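## Task

Take the nut out of the brown box and set it in the tray, with no other object left in the tray. Then put the brown box's own lid back on to close it. Everything must stay in place without the robot supporting it. Finally release the gripper and move the arm away.

## Robot and tools

Robot: one arm with a two-finger parallel gripper. The fingers extend along the gripper's +z axis and close along its x axis. The reported end-effector position is the point midway between the pads; the fingertips stick out 17.5 mm past it. A pure rotation pivots about that point, which is 25 mm off the last joint's axis toward gripper -y. A flat block about 9 cm long also projects toward gripper -y and rotates with the hand, so watch it near box walls. Joint ranges (rad), base to hand: waist -3.491..3.491, shoulder -3.140..3.140, elbow -1.187..4.328, forearm roll -3.316..3.316, wrist pitch -3.140..3.140, wrist roll -3.927..3.927.

Frame: the scene frame has its origin on the tabletop under the arm's base, +z up, and +y to the left when facing +x. The base may be slightly tilted. Reported hand position can be a little off, more so at long reach. All positions are in metres; orientations are quaternions written w first (qw, qx, qy, qz).

A row is 10 numbers: x, y, z, qw, qx, qy, qz, position, force_limit, speed. The first seven are an absolute pose for the hand in the scene frame, not an offset. The last three are gripper settings, each from -1 to 1. position: +1 = open to 50 mm, about -0.65 = pads touching, -1 = close until an object blocks them (use this to grasp). force_limit: per-pad force, about 20 N at -1, 102 N at 0, 185 N at +1 (actual grip may run ~17% higher). speed: opening/closing rate, 20 mm/s at -1, 85 mm/s at 0, 150 mm/s at +1. Repeat the desired quaternion in every row rather than copying a possibly drifted reported one.

Tools:
- execute_actions(actions): a list of actions run in sequence. Each action is a list of up to 15 rows; each row lasts one 1/30 s step, and if fewer than 15 rows are given the last one is held for the remaining steps. An empty list just returns current state and images. Each step the commanded pose is clipped to within 70 mm and 16 degrees of the measured pose, and position wins over orientation if both cannot be met; after an action the arm only reaches the last clipped pose, so far targets need further actions. An action is rejected if its target lies over 0.6 m from the hand's starting position along any gripper axis; if the first action fails that check (against the last reported state) or anything is malformed, nothing in the call runs.
- move(target, speed, blocking): drives the hand in a straight line to one absolute pose given as a single 10-number row; gripper settings are applied at the start. speed is in m/s, 0.002 to 0.5 (default 0.25); rotation is capped at twice that value in rad/s. The path lasts 0.5 to 10 s and is cut off at 10 s. It does not avoid obstacles, and the hand may lag, deviate, or overshoot the speed near full arm extension. Faster contact hits harder and a target deeper past contact pushes harder; the arm is stiff, so even slight overreach into something firm can trigger a fault. blocking=false returns after 0.5 s while motion continues; other moves and execute_actions are refused until a result shows it ended, so use wait or stop.
- wait(seconds): 0 to 10 s, holding the last command; returns early if a running move ends.
- stop(): brakes a running move (needs some distance); the fingers continue.
- zoom_image(camera, region): camera is cam_head_left, cam_head_right or cam_wrist; region [x0, y0, x1, y1] in pixels, at most 504x504.
- finished_scene(scene): ends the given scene number; irreversible; the goal must already hold and remain stable.

Results: a state line with end_effector_position and end_effector_quat_wxyz, a "Hand target" line (the pose the controller is heading to), gripper fields, and images from cam_head_left (896x504), cam_head_right (896x504) and cam_wrist (616x616 fisheye), with calibration (K, distortion, T_world_to_cam) for projecting points; fixed cameras may be off by a couple of degrees and millimetres. move adds a "move:" line: done (settled near target), off_target, moving, held (a check blocked the final step) or fault, plus limits: paced = pose was clipped, held = some steps were blocked (after which the arm may jump fast), and the distance to target. "pose unreachable" means the clearance check (which treats the base mount as part of the arm) altered or blocked the command. object_status: 0 moving, 1 blocked while opening, 2 blocked while closing (a grasp), 3 at commanded opening or pads met (usually nothing held, or a very thin item). Changing position by 0.01 or more resets it to 0; new force or speed values only apply after such a change, so open first to regrip more softly. The fingers re-close automatically if grip is lost, except after grasping at force_limit -1, where status stays 2 even if empty. An off-centre grip on a fixed object weakens over time. Opening in mm is about (250 - position_measured) x 0.202.

Faults: joint torque at its load limit (waist, shoulder, elbow 140 N m; forearm roll, wrist pitch, wrist roll 35.2 N m, held weight included) or any external force of 150 N freezes the arm for 10 s, drops the rest of the call, and lets it yield. MOTOR HOT warns of overheating from holding loads; reaching the limit brakes the arm (OVER-TEMPERATURE FAULT). The robot holds its last command while you think.

Avoid: knocking or placing anything off the table (fails the task), dropping or slamming objects, hard pushes. Occasional tugs on held parts or pushes on loose objects may occur, so confirm grasps and final placement before releasing and retreating.

Each tool is called after "Emit:" by a JSON object that holds its "method" and its "body", one argument or row to a line.

## Session

I'll start by looking at the current state of the scene.

Emit:
{"method": "execute_actions", "body": {
  "actions": []
}}

Scene clock: 0.00 s.
end_effector_position=(+1.0618, +0.0100, +0.1373) position_measured=3 object_status=3 end_effector_quat_wxyz=(+0.331, +0.905, +0.097, +0.250)
Joint positions: [ 0.522  0.449  0.44   1.604 -1.062 -2.572]
Joint velocities: [-0.002 -0.     0.     0.    -0.    -0.001]
Hand target: +1.062, +0.010, +0.137; +0.331, +0.905, +0.097, +0.250

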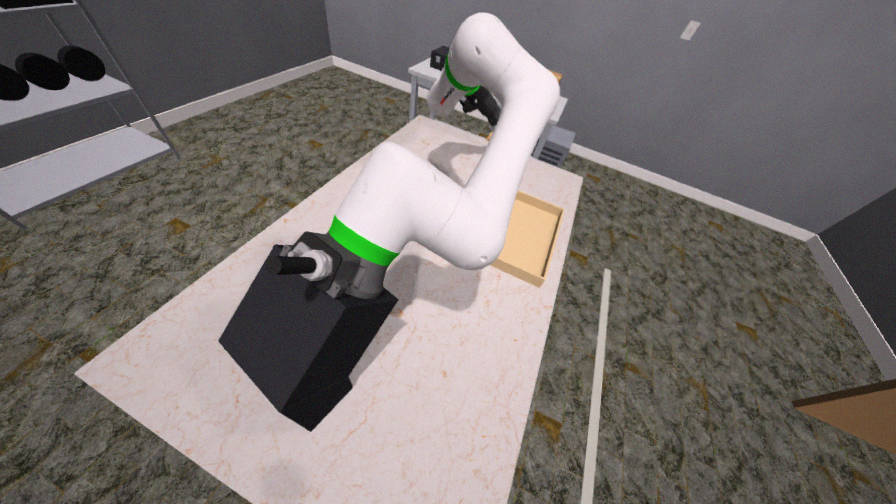

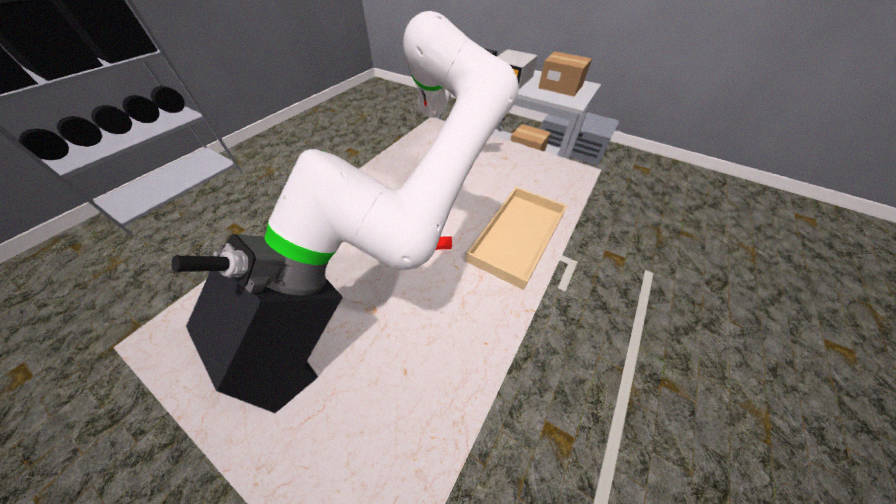

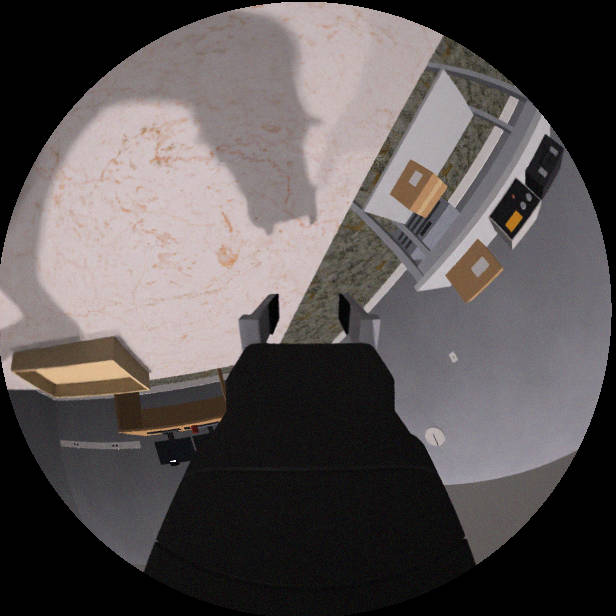

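Emit:
{"method": "move", "body": {
  "target": [0.7, 0.0, 0.5, 0, 1, 0, 0, 1, 0, 0],
  "speed": 0.25
}}

Scene clock: 6.07 s.
end_effector_position=(+0.7006, -0.0011, +0.5014) position_measured=3 object_status=3 end_effector_quat_wxyz=(+0.001, +1.000, -0.000, +0.002)
Joint positions: [ 1.637 -0.47   0.114  0.987 -2.058 -2.555]
Joint velocities: [ 0.002  0.    -0.001 -0.    -0.002 -0.001]
Hand target: +0.701, -0.001, +0.501; +0.001, +1.000, -0.000, +0.002
Off the commanded pose: 0.002 m, 0 deg.
move: done
camera_calibration (this result's frames):
cam_wrist: T_world_to_cam=[[0.999732, 0.0191143, -0.0130686, -0.696732], [0.0218837, -0.964404, 0.263526, -0.142813], [-0.00756634, -0.263741, -0.964564, 0.638562], [0, 0, 0, 1]] pos_world=[0.704502, 0.0440036, 0.644464]

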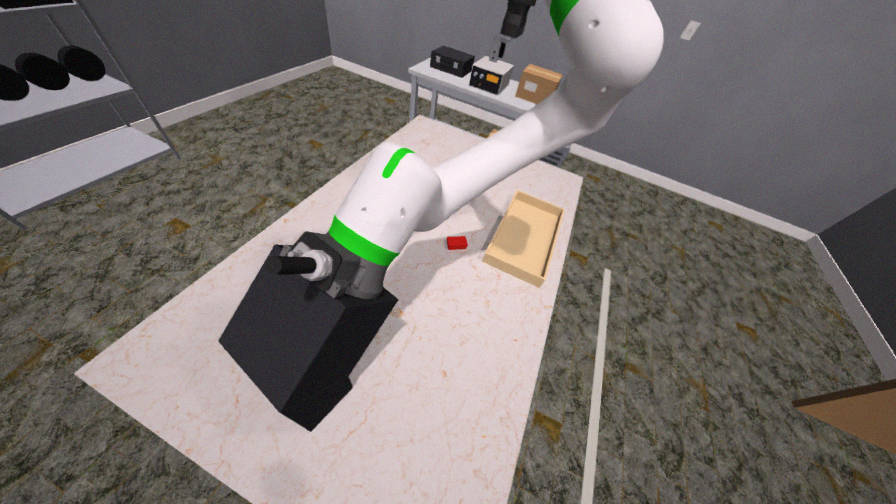

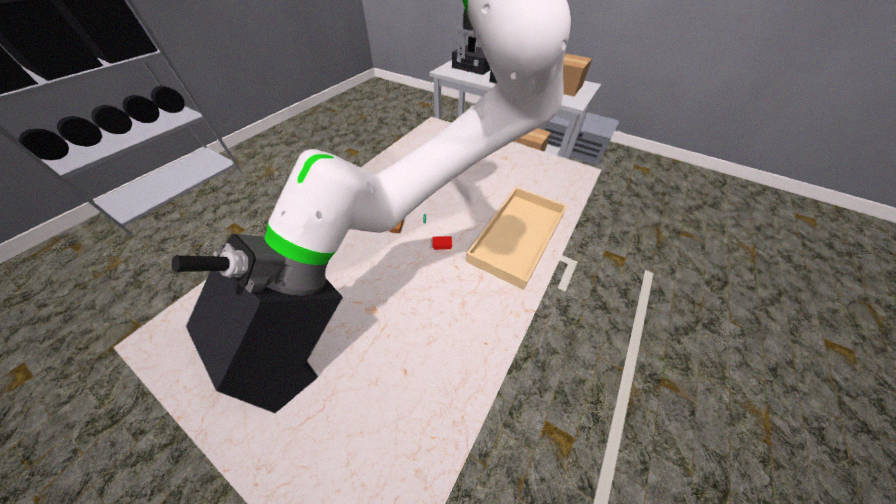

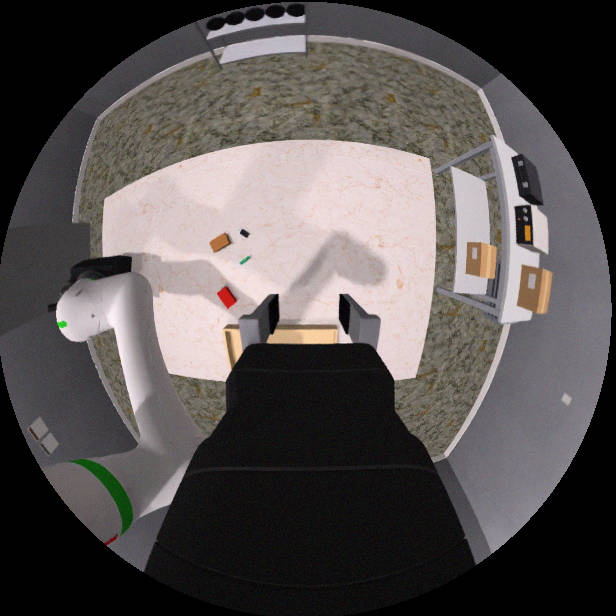

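Emit:
{"method": "zoom_image", "body": {
  "camera": "cam_wrist",
  "region": [180, 200, 300, 320]
}}

Emit:
{"method": "zoom_image", "body": {
  "camera": "cam_head_right",
  "region": [360, 180, 580, 300]
}}

Region (180, 200, 300, 320) of cam_wrist's 616x616 image, scaled by 4.200, with more detail than that image has.

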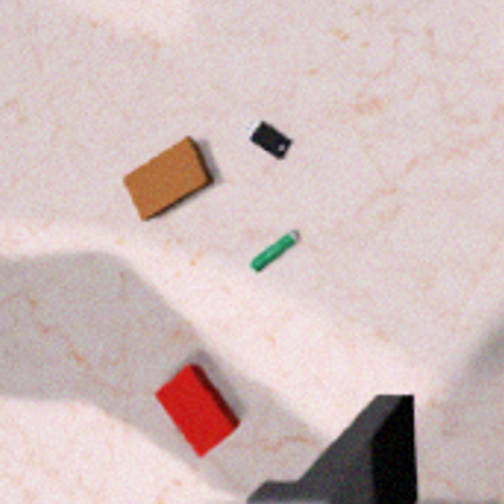

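Region (360, 180, 580, 300) of cam_head_right's 896x504 image, scaled by 2.291, with more detail than that image has; it fills the top 275 rows of this view, and the rest is white.

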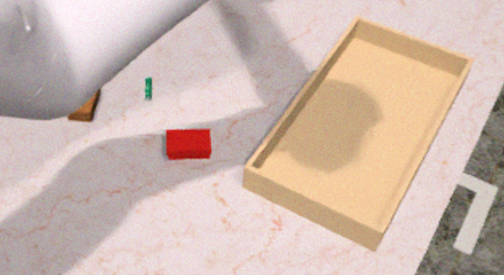

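Emit:
{"method": "move", "body": {
  "target": [0.43, 0.03, 0.2, 0, 1, 0, 0, 1, 0, 0],
  "speed": 0.25
}}

Scene clock: 19.17 s.
end_effector_position=(+0.4292, +0.0293, +0.1995) position_measured=3 object_status=3 end_effector_quat_wxyz=(-0.000, +1.000, +0.000, -0.001)
Joint positions: [ 1.366 -0.947 -1.053  0.845 -1.421 -2.936]
Joint velocities: [-0.004  0.003  0.002 -0.002  0.004  0.001]
Hand target: +0.429, +0.029, +0.200; -0.000, +1.000, -0.000, -0.001
Off the commanded pose: 0.001 m, 0 deg.
move: done
camera_calibration (this result's frames):
cam_wrist: T_world_to_cam=[[0.999652, 0.0192953, -0.0180088, -0.428969], [0.0233388, -0.964859, 0.261729, -0.0282621], [-0.0123258, -0.262058, -0.964973, 0.355408], [0, 0, 0, 1]] pos_world=[0.43386, 0.0741459, 0.342631]

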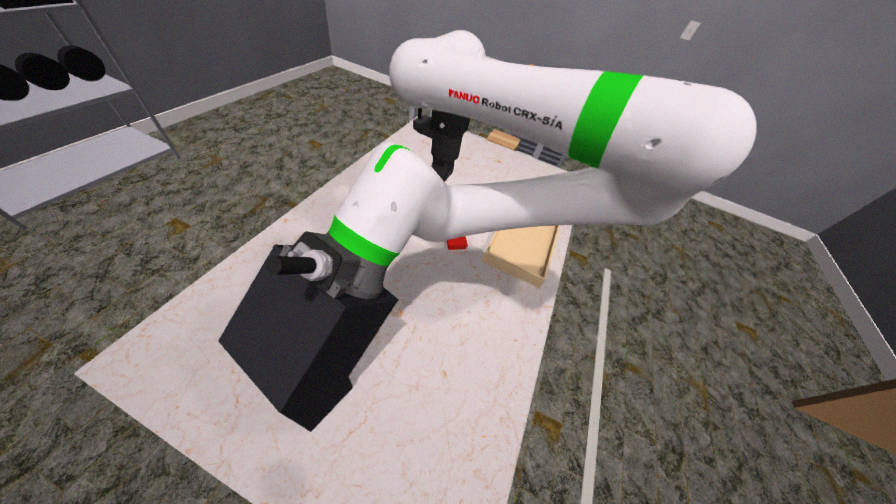

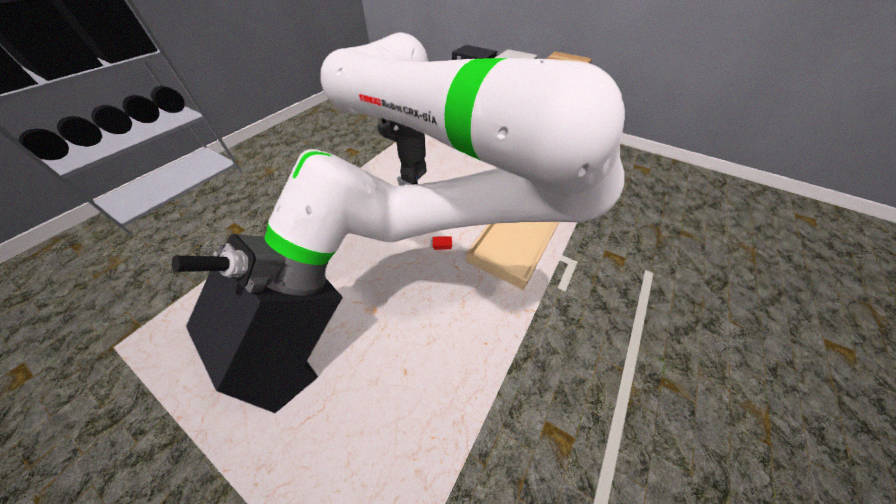

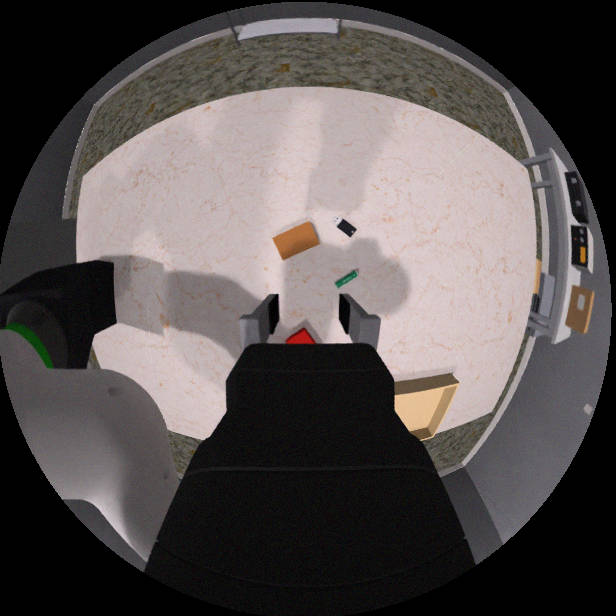

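Emit:
{"method": "zoom_image", "body": {
  "camera": "cam_wrist",
  "region": [250, 190, 370, 310]
}}

Region (250, 190, 370, 310) of cam_wrist's 616x616 image, scaled by 4.200, with more detail than that image has.

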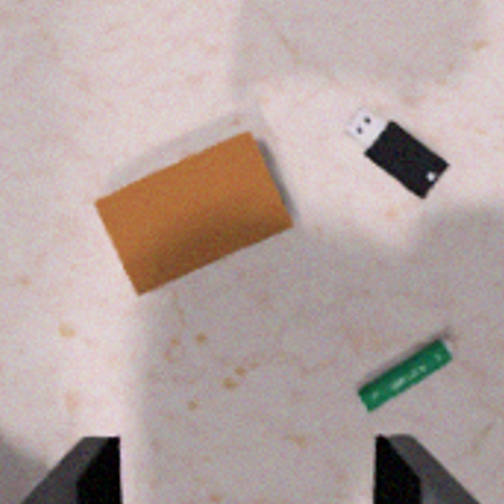

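Emit:
{"method": "move", "body": {
  "target": [0.6, 0.04, 0.04, 0, 1, 0, 0, 1, 0, 0],
  "speed": 0.2
}}

Scene clock: 61.77 s.
end_effector_position=(+0.5993, +0.0406, +0.0401) position_measured=3 object_status=3 end_effector_quat_wxyz=(-0.001, +1.000, -0.001, -0.001)
Joint positions: [ 0.541 -0.211 -0.662  0.913 -0.594 -2.639]
Joint velocities: [-0.001  0.     0.001 -0.     0.001  0.   ]
Hand target: +0.599, +0.041, +0.040; -0.001, +1.000, -0.001, -0.001
Off the commanded pose: 0.001 m, 0 deg.
move: done
camera_calibration (this result's frames):
cam_wrist: T_world_to_cam=[[0.99967, 0.0182167, -0.0180938, -0.602065], [0.0223087, -0.965117, 0.260867, 0.0211003], [-0.0127105, -0.261184, -0.965205, 0.206878], [0, 0, 0, 1]] pos_world=[0.604026, 0.0853652, 0.183282]

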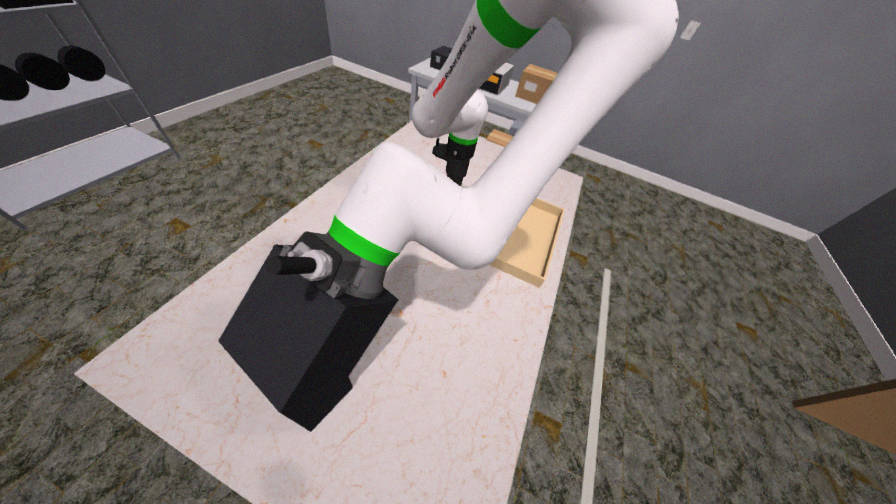

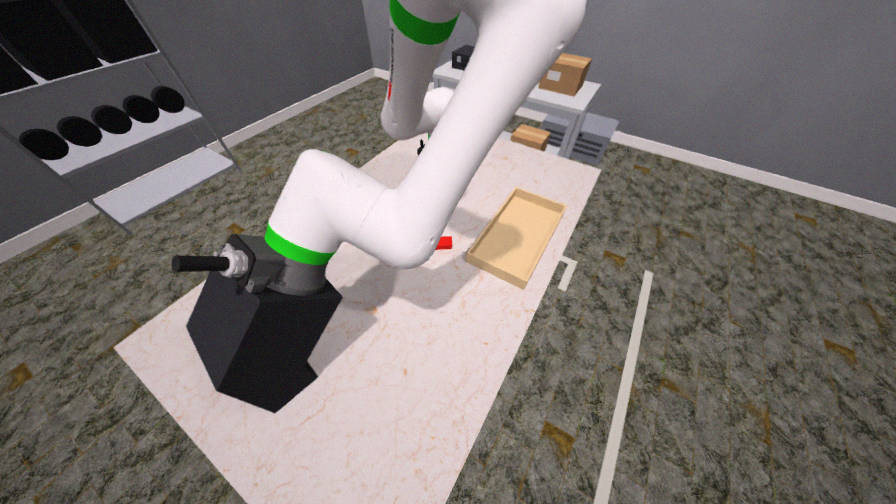

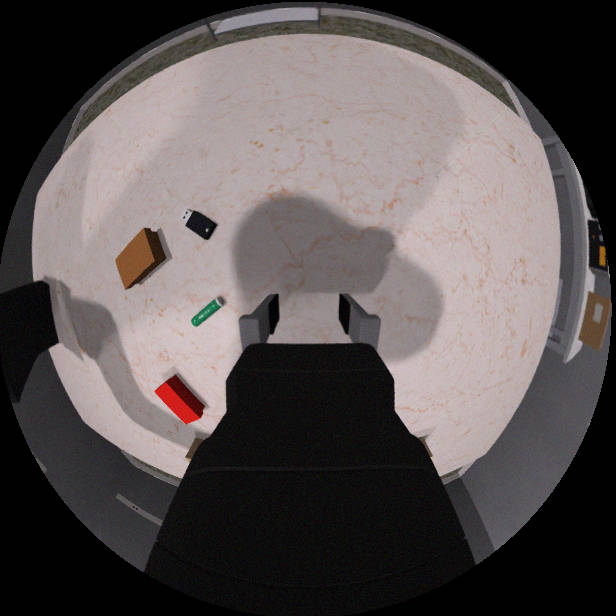

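Emit:
{"method": "zoom_image", "body": {
  "camera": "cam_wrist",
  "region": [100, 210, 190, 300]
}}

Region (100, 210, 190, 300) of cam_wrist's 616x616 image, scaled by 5.600, with more detail than that image has.

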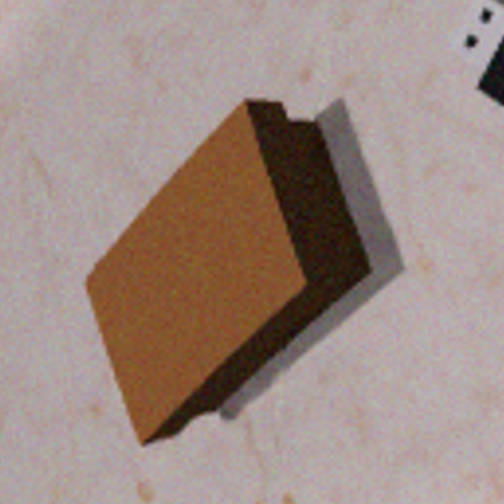

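Emit:
{"method": "move", "body": {
  "target": [0.4175, 0.0992, 0.10, 0, 0.8467, -0.5321, 0, 1, -0.5, 0],
  "speed": 0.2
}}

Scene clock: 95.67 s.
end_effector_position=(+0.4180, +0.0977, +0.1002) position_measured=3 object_status=3 end_effector_quat_wxyz=(-0.021, +0.868, -0.488, -0.087)
Joint positions: [ 0.986 -0.565 -1.065  0.805 -0.797 -3.927]
Joint velocities: [ 0.    -0.     0.001 -0.002 -0.001  0.001]
Hand target: +0.418, +0.098, +0.100; -0.021, +0.868, -0.488, -0.087
Off the commanded pose: 0.002 m, 12 deg.
joint sent to its limit — the command would take joint 6 (wrist roll) past its lower limit, so that joint was sent only as far as its limit.
move: off_target
camera_calibration (this result's frames):
cam_wrist: T_world_to_cam=[[0.522148, -0.831845, -0.188137, -0.121128], [-0.775918, -0.554905, 0.300051, 0.354247], [-0.353994, -0.0106921, -0.935186, 0.392636], [0, 0, 0, 1]] pos_world=[0.477105, 0.100012, 0.238107]

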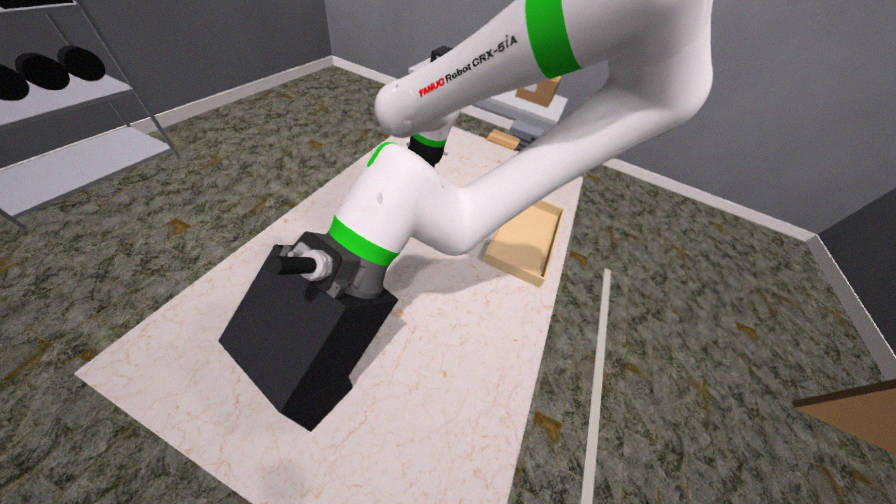

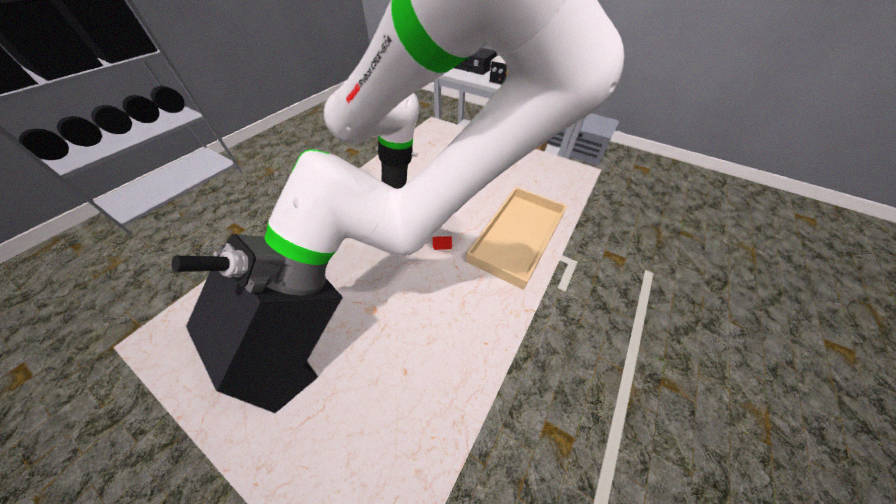

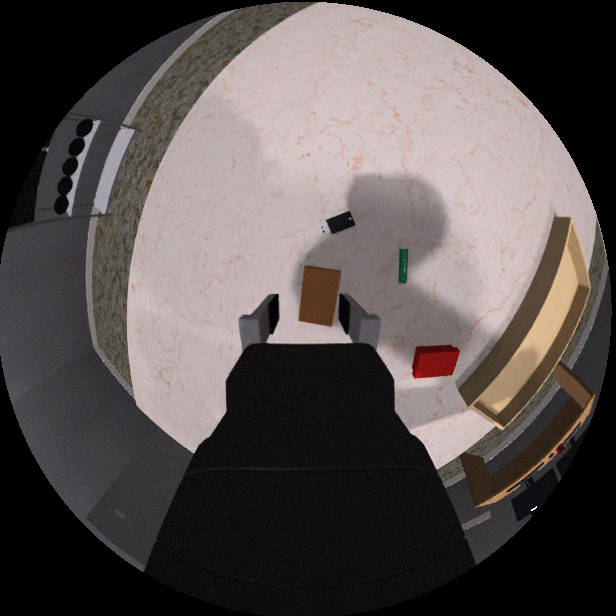

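Emit:
{"method": "move", "body": {
  "target": [0.4175, 0.0992, 0.11, 0, 0.9659, 0.2588, 0, 1, -0.5, 0],
  "speed": 0.5
}}

Emit:
{"method": "move", "body": {
  "target": [0.4175, 0.0992, 0.10, 0, 0.5321, 0.8467, 0, 1, -0.5, 0],
  "speed": 0.5
}}

Scene clock: 103.90 s.
end_effector_position=(+0.4173, +0.0991, +0.1099) position_measured=3 object_status=3 end_effector_quat_wxyz=(+0.000, +0.966, +0.259, -0.000)
Joint positions: [ 1.023 -0.527 -1.091  1.043 -0.889 -2.601]
Joint velocities: [-0.001 -0.001  0.002 -0.001  0.001  0.001]
Hand target: +0.417, +0.099, +0.110; -0.000, +0.966, +0.259, -0.000
Off the commanded pose: 0.000 m, 0 deg.
move: done
camera_calibration (this result's frames):
cam_wrist: T_world_to_cam=[[0.8559, 0.516865, -0.0169276, -0.409477], [0.502676, -0.823823, 0.261979, -0.151164], [0.121462, -0.232737, -0.964925, 0.228399], [0, 0, 0, 1]] pos_world=[0.398716, 0.140269, 0.253058]

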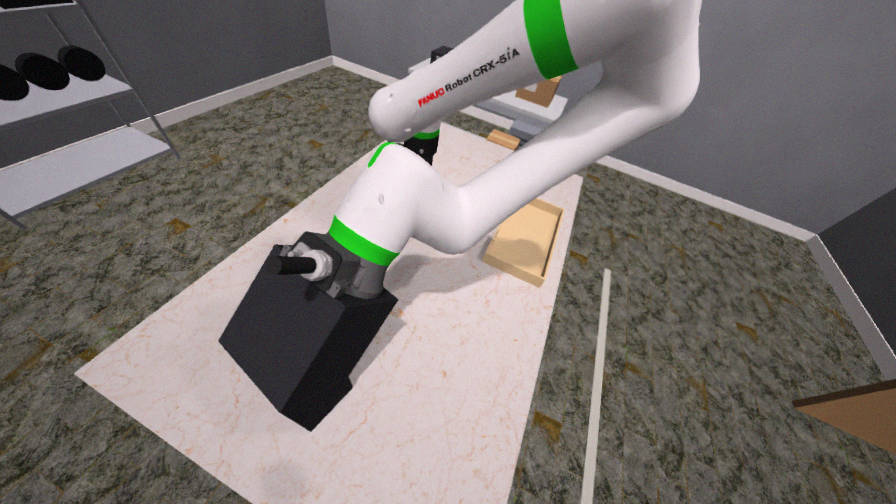

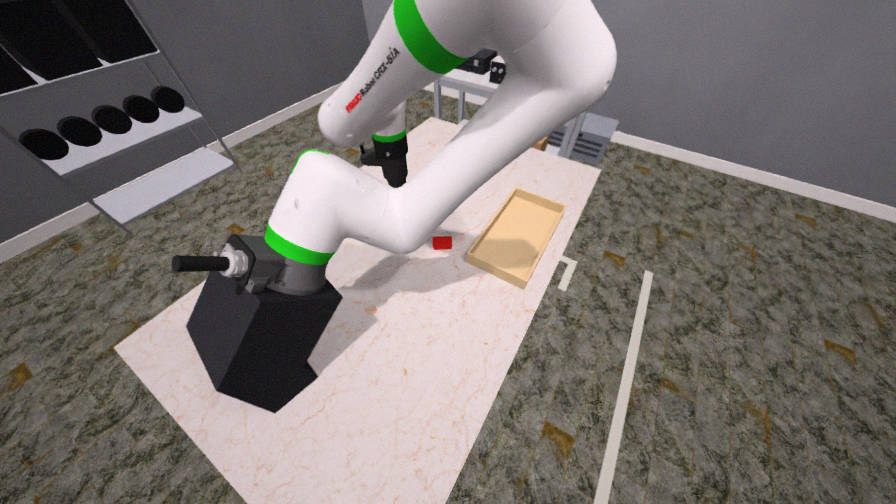

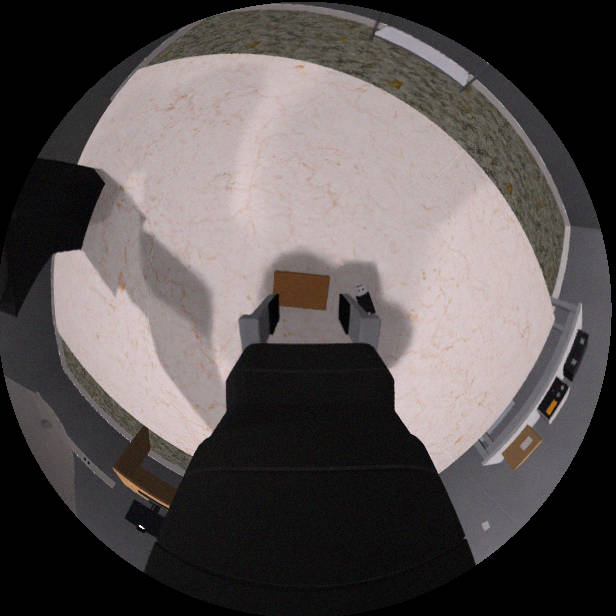

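Scene clock: 105.90 s.
end_effector_position=(+0.4175, +0.0992, +0.1000) position_measured=3 object_status=3 end_effector_quat_wxyz=(-0.000, +0.532, +0.847, -0.000)
Joint positions: [ 1.026 -0.41  -1.042  1.093 -0.858 -1.185]
Joint velocities: [-0.    -0.     0.    -0.002  0.001  0.002]
Hand target: +0.417, +0.099, +0.100; -0.000, +0.532, +0.847, -0.000
Off the commanded pose: 0.000 m, 0 deg.
move: done
camera_calibration (this result's frames):
cam_wrist: T_world_to_cam=[[-0.450933, 0.892406, -0.0164815, 0.0984937], [0.859396, 0.439092, 0.261986, -0.422805], [0.241034, 0.103974, -0.964931, 0.135536], [0, 0, 0, 1]] pos_world=[0.375102, 0.0836615, 0.243175]

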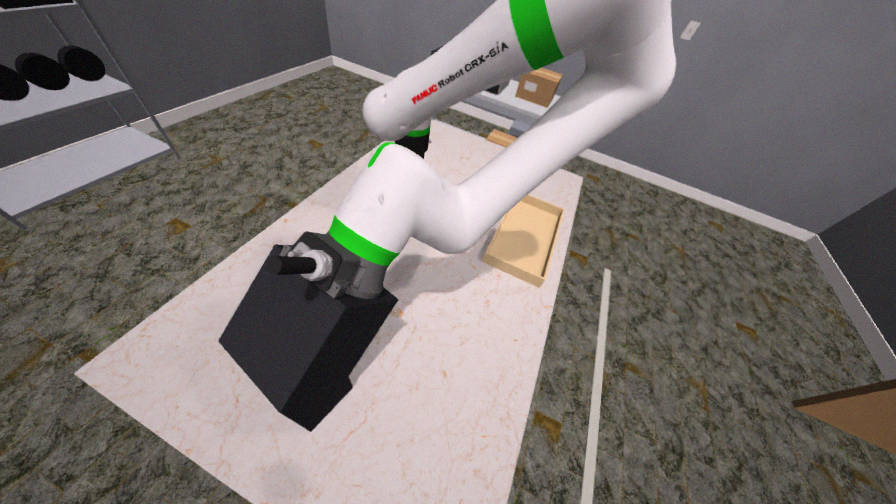

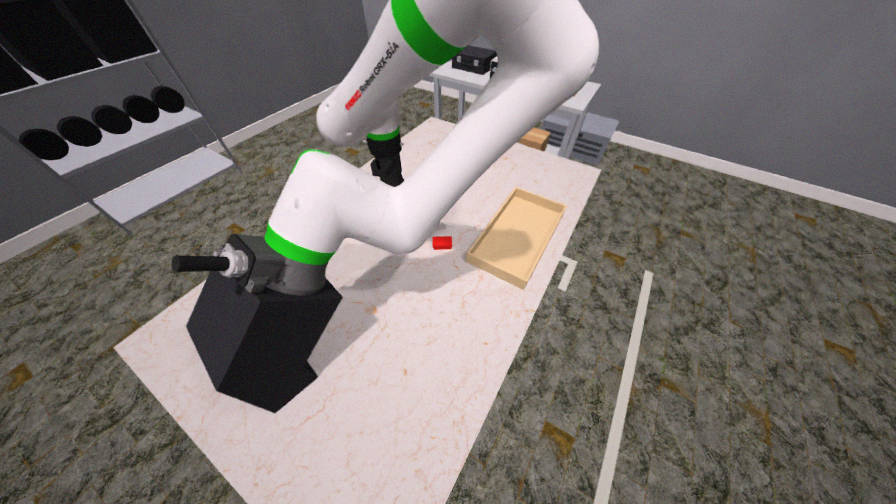

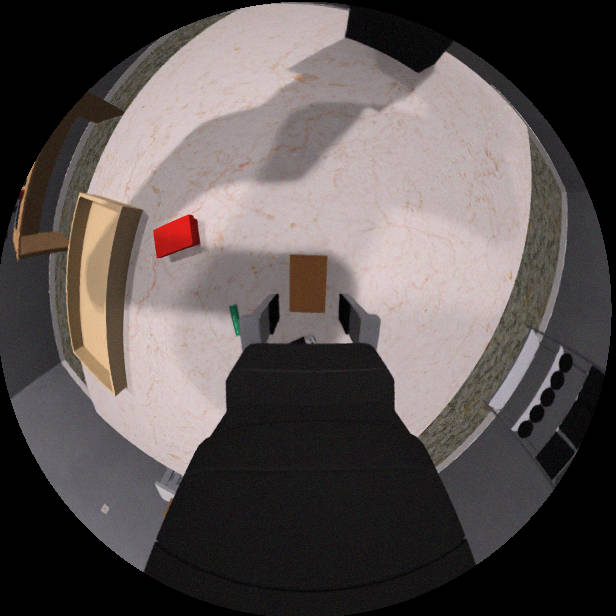

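Emit:
{"method": "move", "body": {
  "target": [0.4085, 0.0949, 0.028, 0, 0.5321, 0.8467, 0, 1, -0.5, 0],
  "speed": 0.08
}}

Scene clock: 118.70 s.
end_effector_position=(+0.4080, +0.0951, +0.0283) position_measured=3 object_status=3 end_effector_quat_wxyz=(-0.001, +0.532, +0.847, -0.000)
Joint positions: [ 0.686 -0.231 -1.082  1.486 -0.555 -1.397]
Joint velocities: [-0.005  0.    -0.002  0.013  0.004 -0.009]
Hand target: +0.408, +0.095, +0.028; -0.001, +0.532, +0.847, -0.000
Off the commanded pose: 0.001 m, 0 deg.
move: done
camera_calibration (this result's frames):
cam_wrist: T_world_to_cam=[[-0.450535, 0.892623, -0.0155621, 0.0964384], [0.859894, 0.43857, 0.261225, -0.394223], [0.240001, 0.104309, -0.965152, 0.0693643], [0, 0, 0, 1]] pos_world=[0.365791, 0.0795757, 0.171429]

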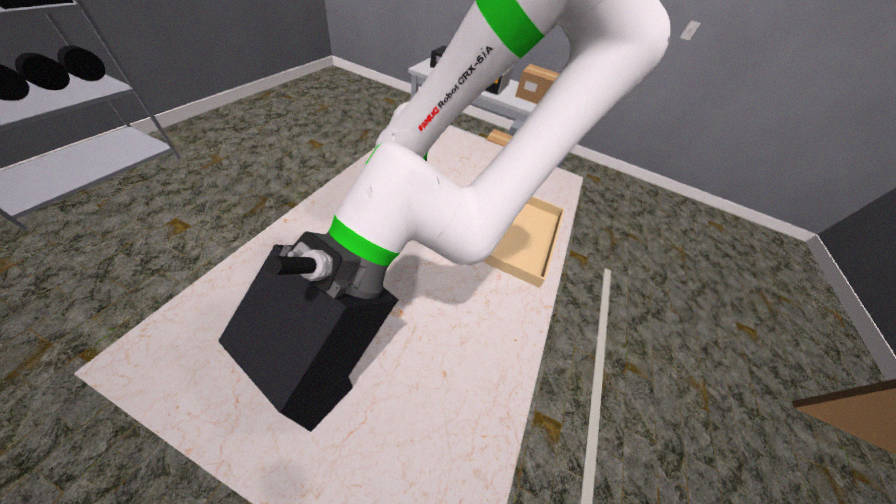

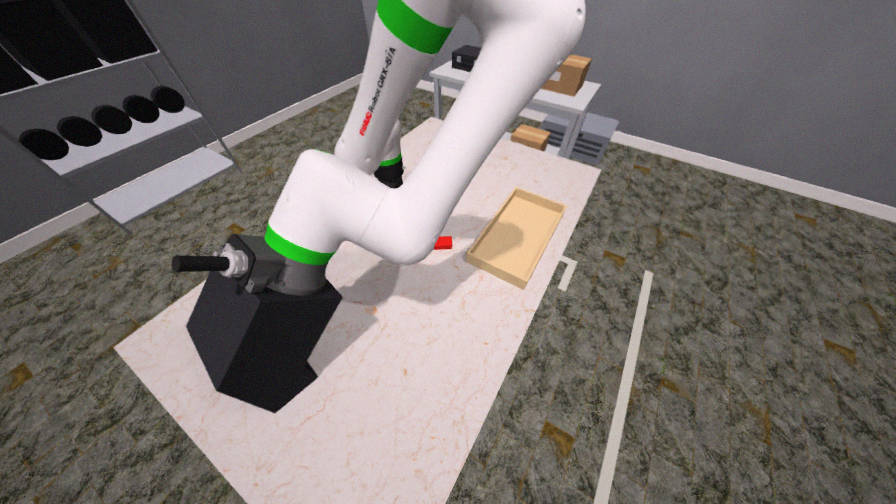

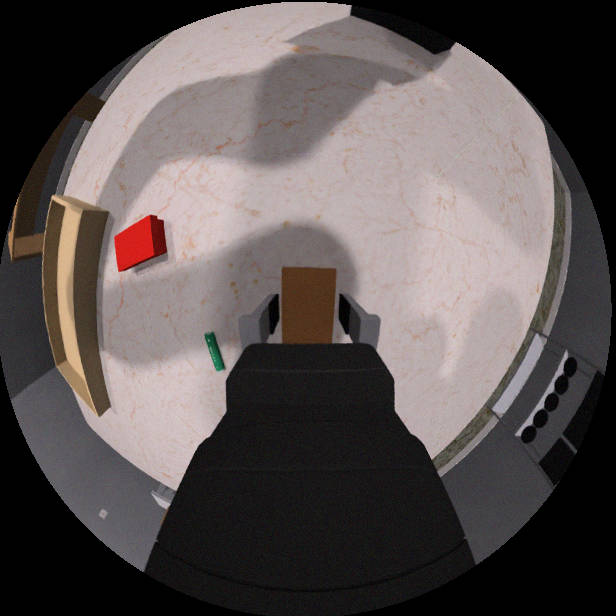

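The lid is centered between the fingers. Closing the grip.

Emit:
{"method": "execute_actions", "body": {
  "actions": [
    [[0.4085, 0.0949, 0.028, 0, 0.5321, 0.8467, 0, -1, -0.5, 0]],
    [[0.4085, 0.0949, 0.028, 0, 0.5321, 0.8467, 0, -1, -0.5, 0]]
  ]
}}

Scene clock: 121.93 s.
end_effector_position=(+0.4085, +0.0949, +0.0280) position_measured=55 object_status=2 end_effector_quat_wxyz=(-0.000, +0.532, +0.847, -0.000)
Joint positions: [ 0.684 -0.23  -1.082  1.491 -0.554 -1.399]
Joint velocities: [-0.001  0.    -0.    -0.     0.001 -0.   ]
Hand target: +0.408, +0.095, +0.028; +0.000, +0.532, +0.847, +0.000
Off the commanded pose: 0.000 m, 0 deg.
camera_calibration (this result's frames):
cam_wrist: T_world_to_cam=[[-0.450948, 0.892396, -0.0165816, 0.0970591], [0.859363, 0.439125, 0.26204, -0.394315], [0.241125, 0.103917, -0.964915, 0.0685954], [0, 0, 0, 1]] pos_world=[0.366089, 0.0794103, 0.171124]

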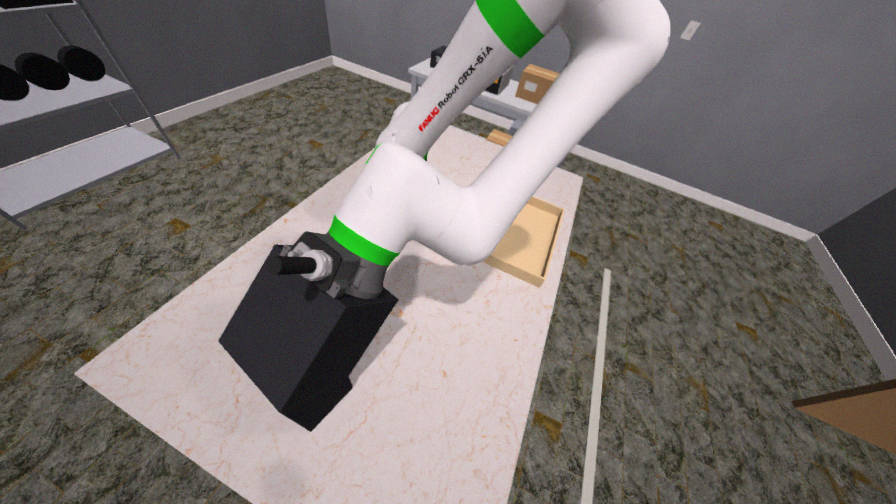

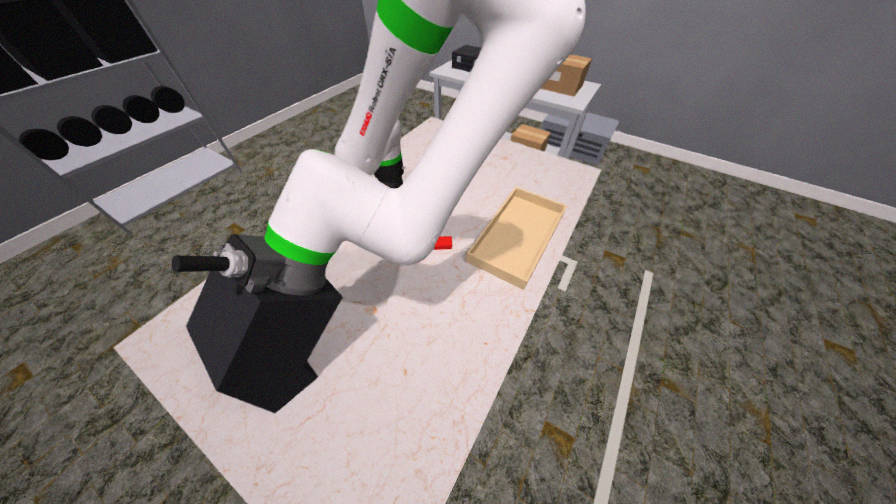

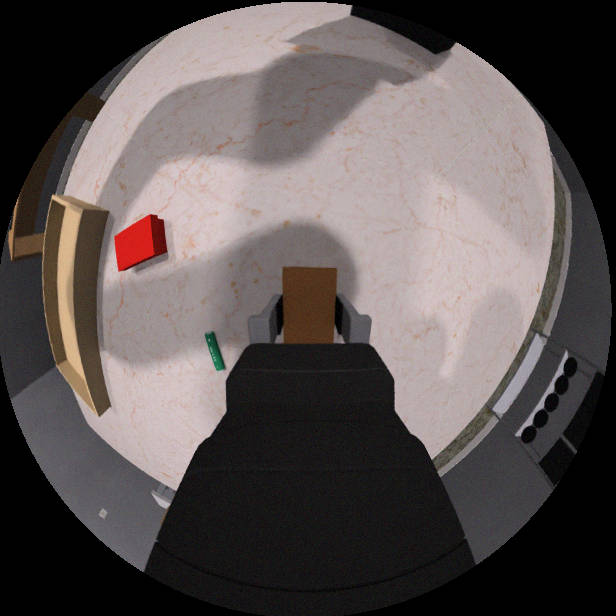

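Emit:
{"method": "move", "body": {
  "target": [0.4085, 0.0949, 0.075, 0, 0.5321, 0.8467, 0, -1, -0.5, 0],
  "speed": 0.05
}}

Scene clock: 125.73 s.
end_effector_position=(+0.4088, +0.0947, +0.0748) position_measured=55 object_status=2 end_effector_quat_wxyz=(+0.000, +0.532, +0.847, +0.000)
Joint positions: [ 0.916 -0.362 -1.079  1.203 -0.746 -1.244]
Joint velocities: [ 0.002 -0.     0.    -0.001 -0.002  0.001]
Hand target: +0.409, +0.095, +0.075; +0.000, +0.532, +0.847, +0.000
Off the commanded pose: 0.000 m, 0 deg.
move: done
camera_calibration (this result's frames):
cam_wrist: T_world_to_cam=[[-0.45127, 0.89222, -0.0172692, 0.0983465], [0.859006, 0.439552, 0.262493, -0.406694], [0.241792, 0.103621, -0.964779, 0.113458], [0, 0, 0, 1]] pos_world=[0.3663, 0.0792598, 0.217915]

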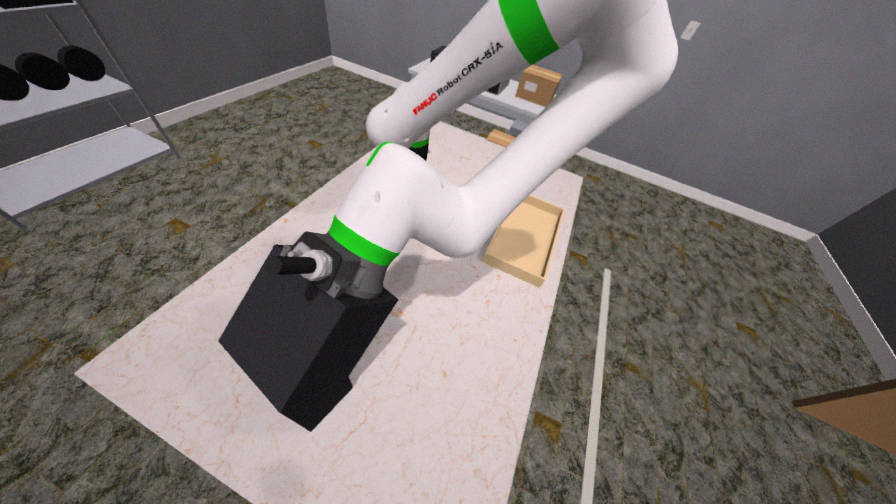

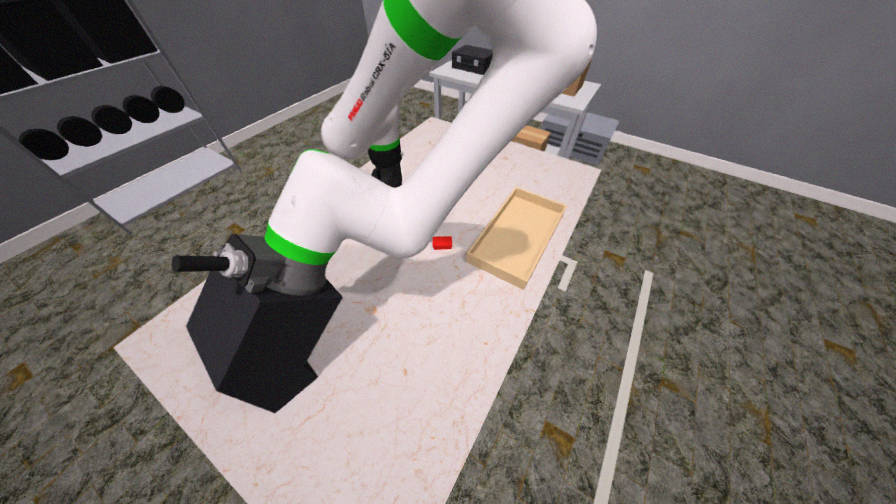

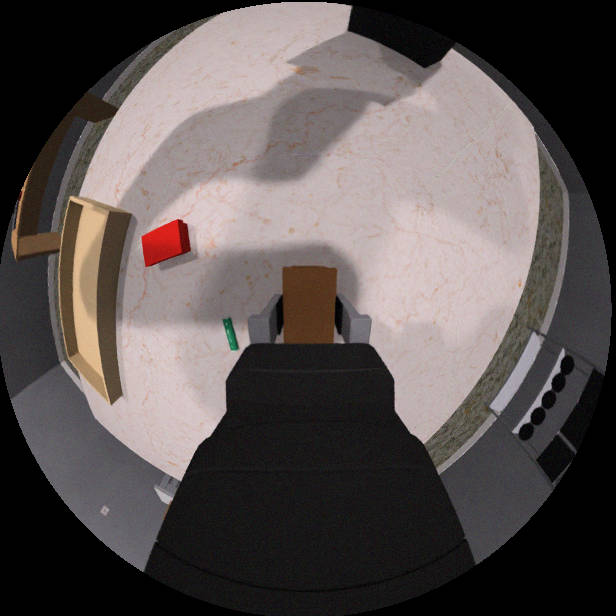

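Emit:
{"method": "move", "body": {
  "target": [0.45, 0.20, 0.075, 0, 0.5321, 0.8467, 0, -1, -0.5, 0],
  "speed": 0.12
}}

Scene clock: 130.67 s.
end_effector_position=(+0.4499, +0.1999, +0.0752) position_measured=55 object_status=2 end_effector_quat_wxyz=(+0.000, +0.532, +0.847, -0.000)
Joint positions: [ 1.065 -0.103 -0.843  1.166 -0.84  -1.334]
Joint velocities: [ 0.001  0.001  0.001  0.    -0.     0.003]
Hand target: +0.450, +0.200, +0.075; +0.000, +0.532, +0.847, -0.000
Off the commanded pose: 0.000 m, 0 deg.
move: done
camera_calibration (this result's frames):
cam_wrist: T_world_to_cam=[[-0.450979, 0.892374, -0.0169167, 0.0228213], [0.859273, 0.439221, 0.262173, -0.488354], [0.241387, 0.103699, -0.964873, 0.0931213], [0, 0, 0, 1]] pos_world=[0.407443, 0.184474, 0.218269]

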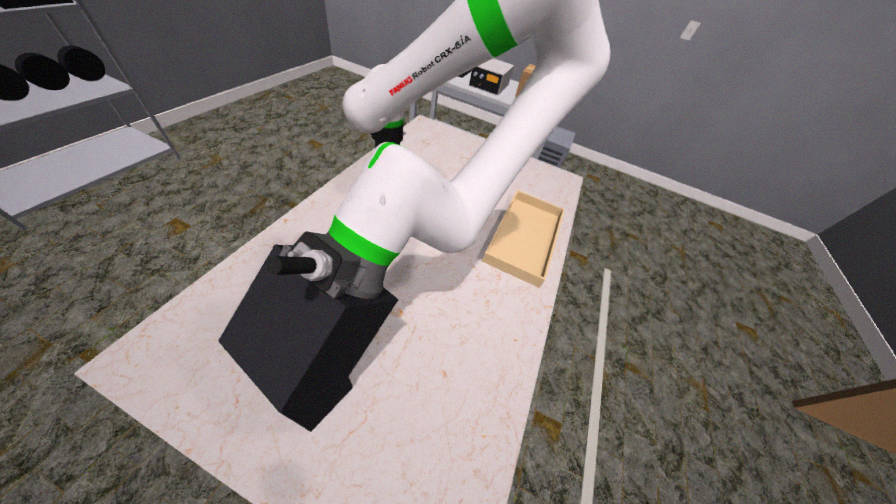

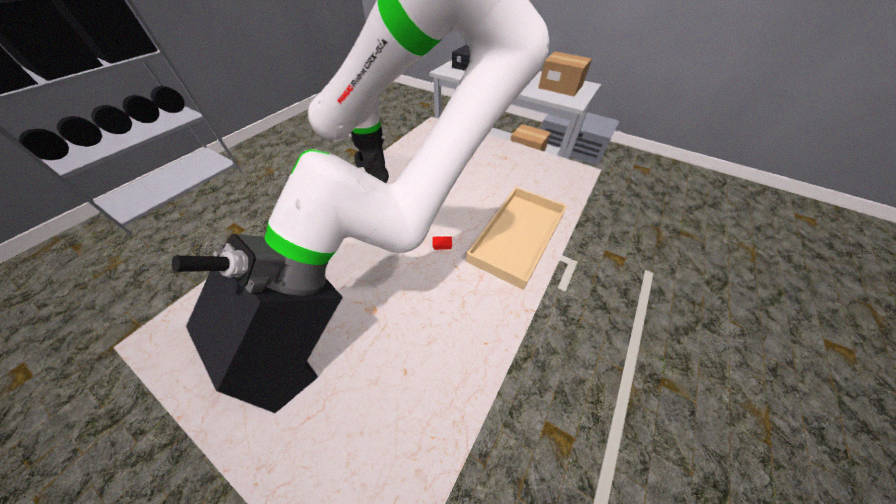

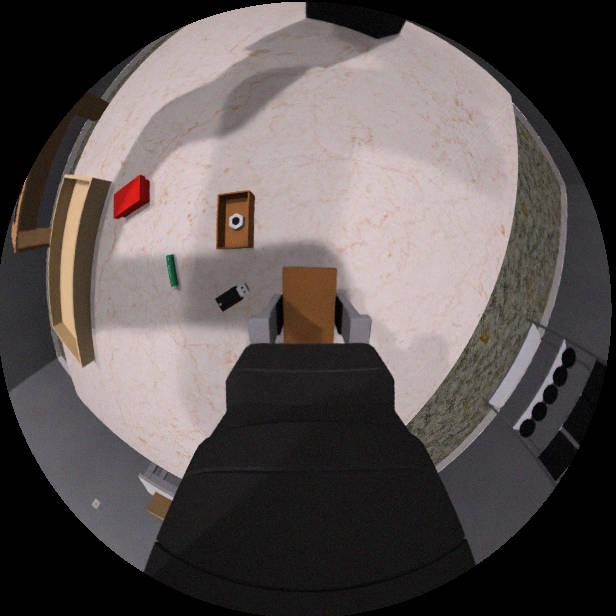

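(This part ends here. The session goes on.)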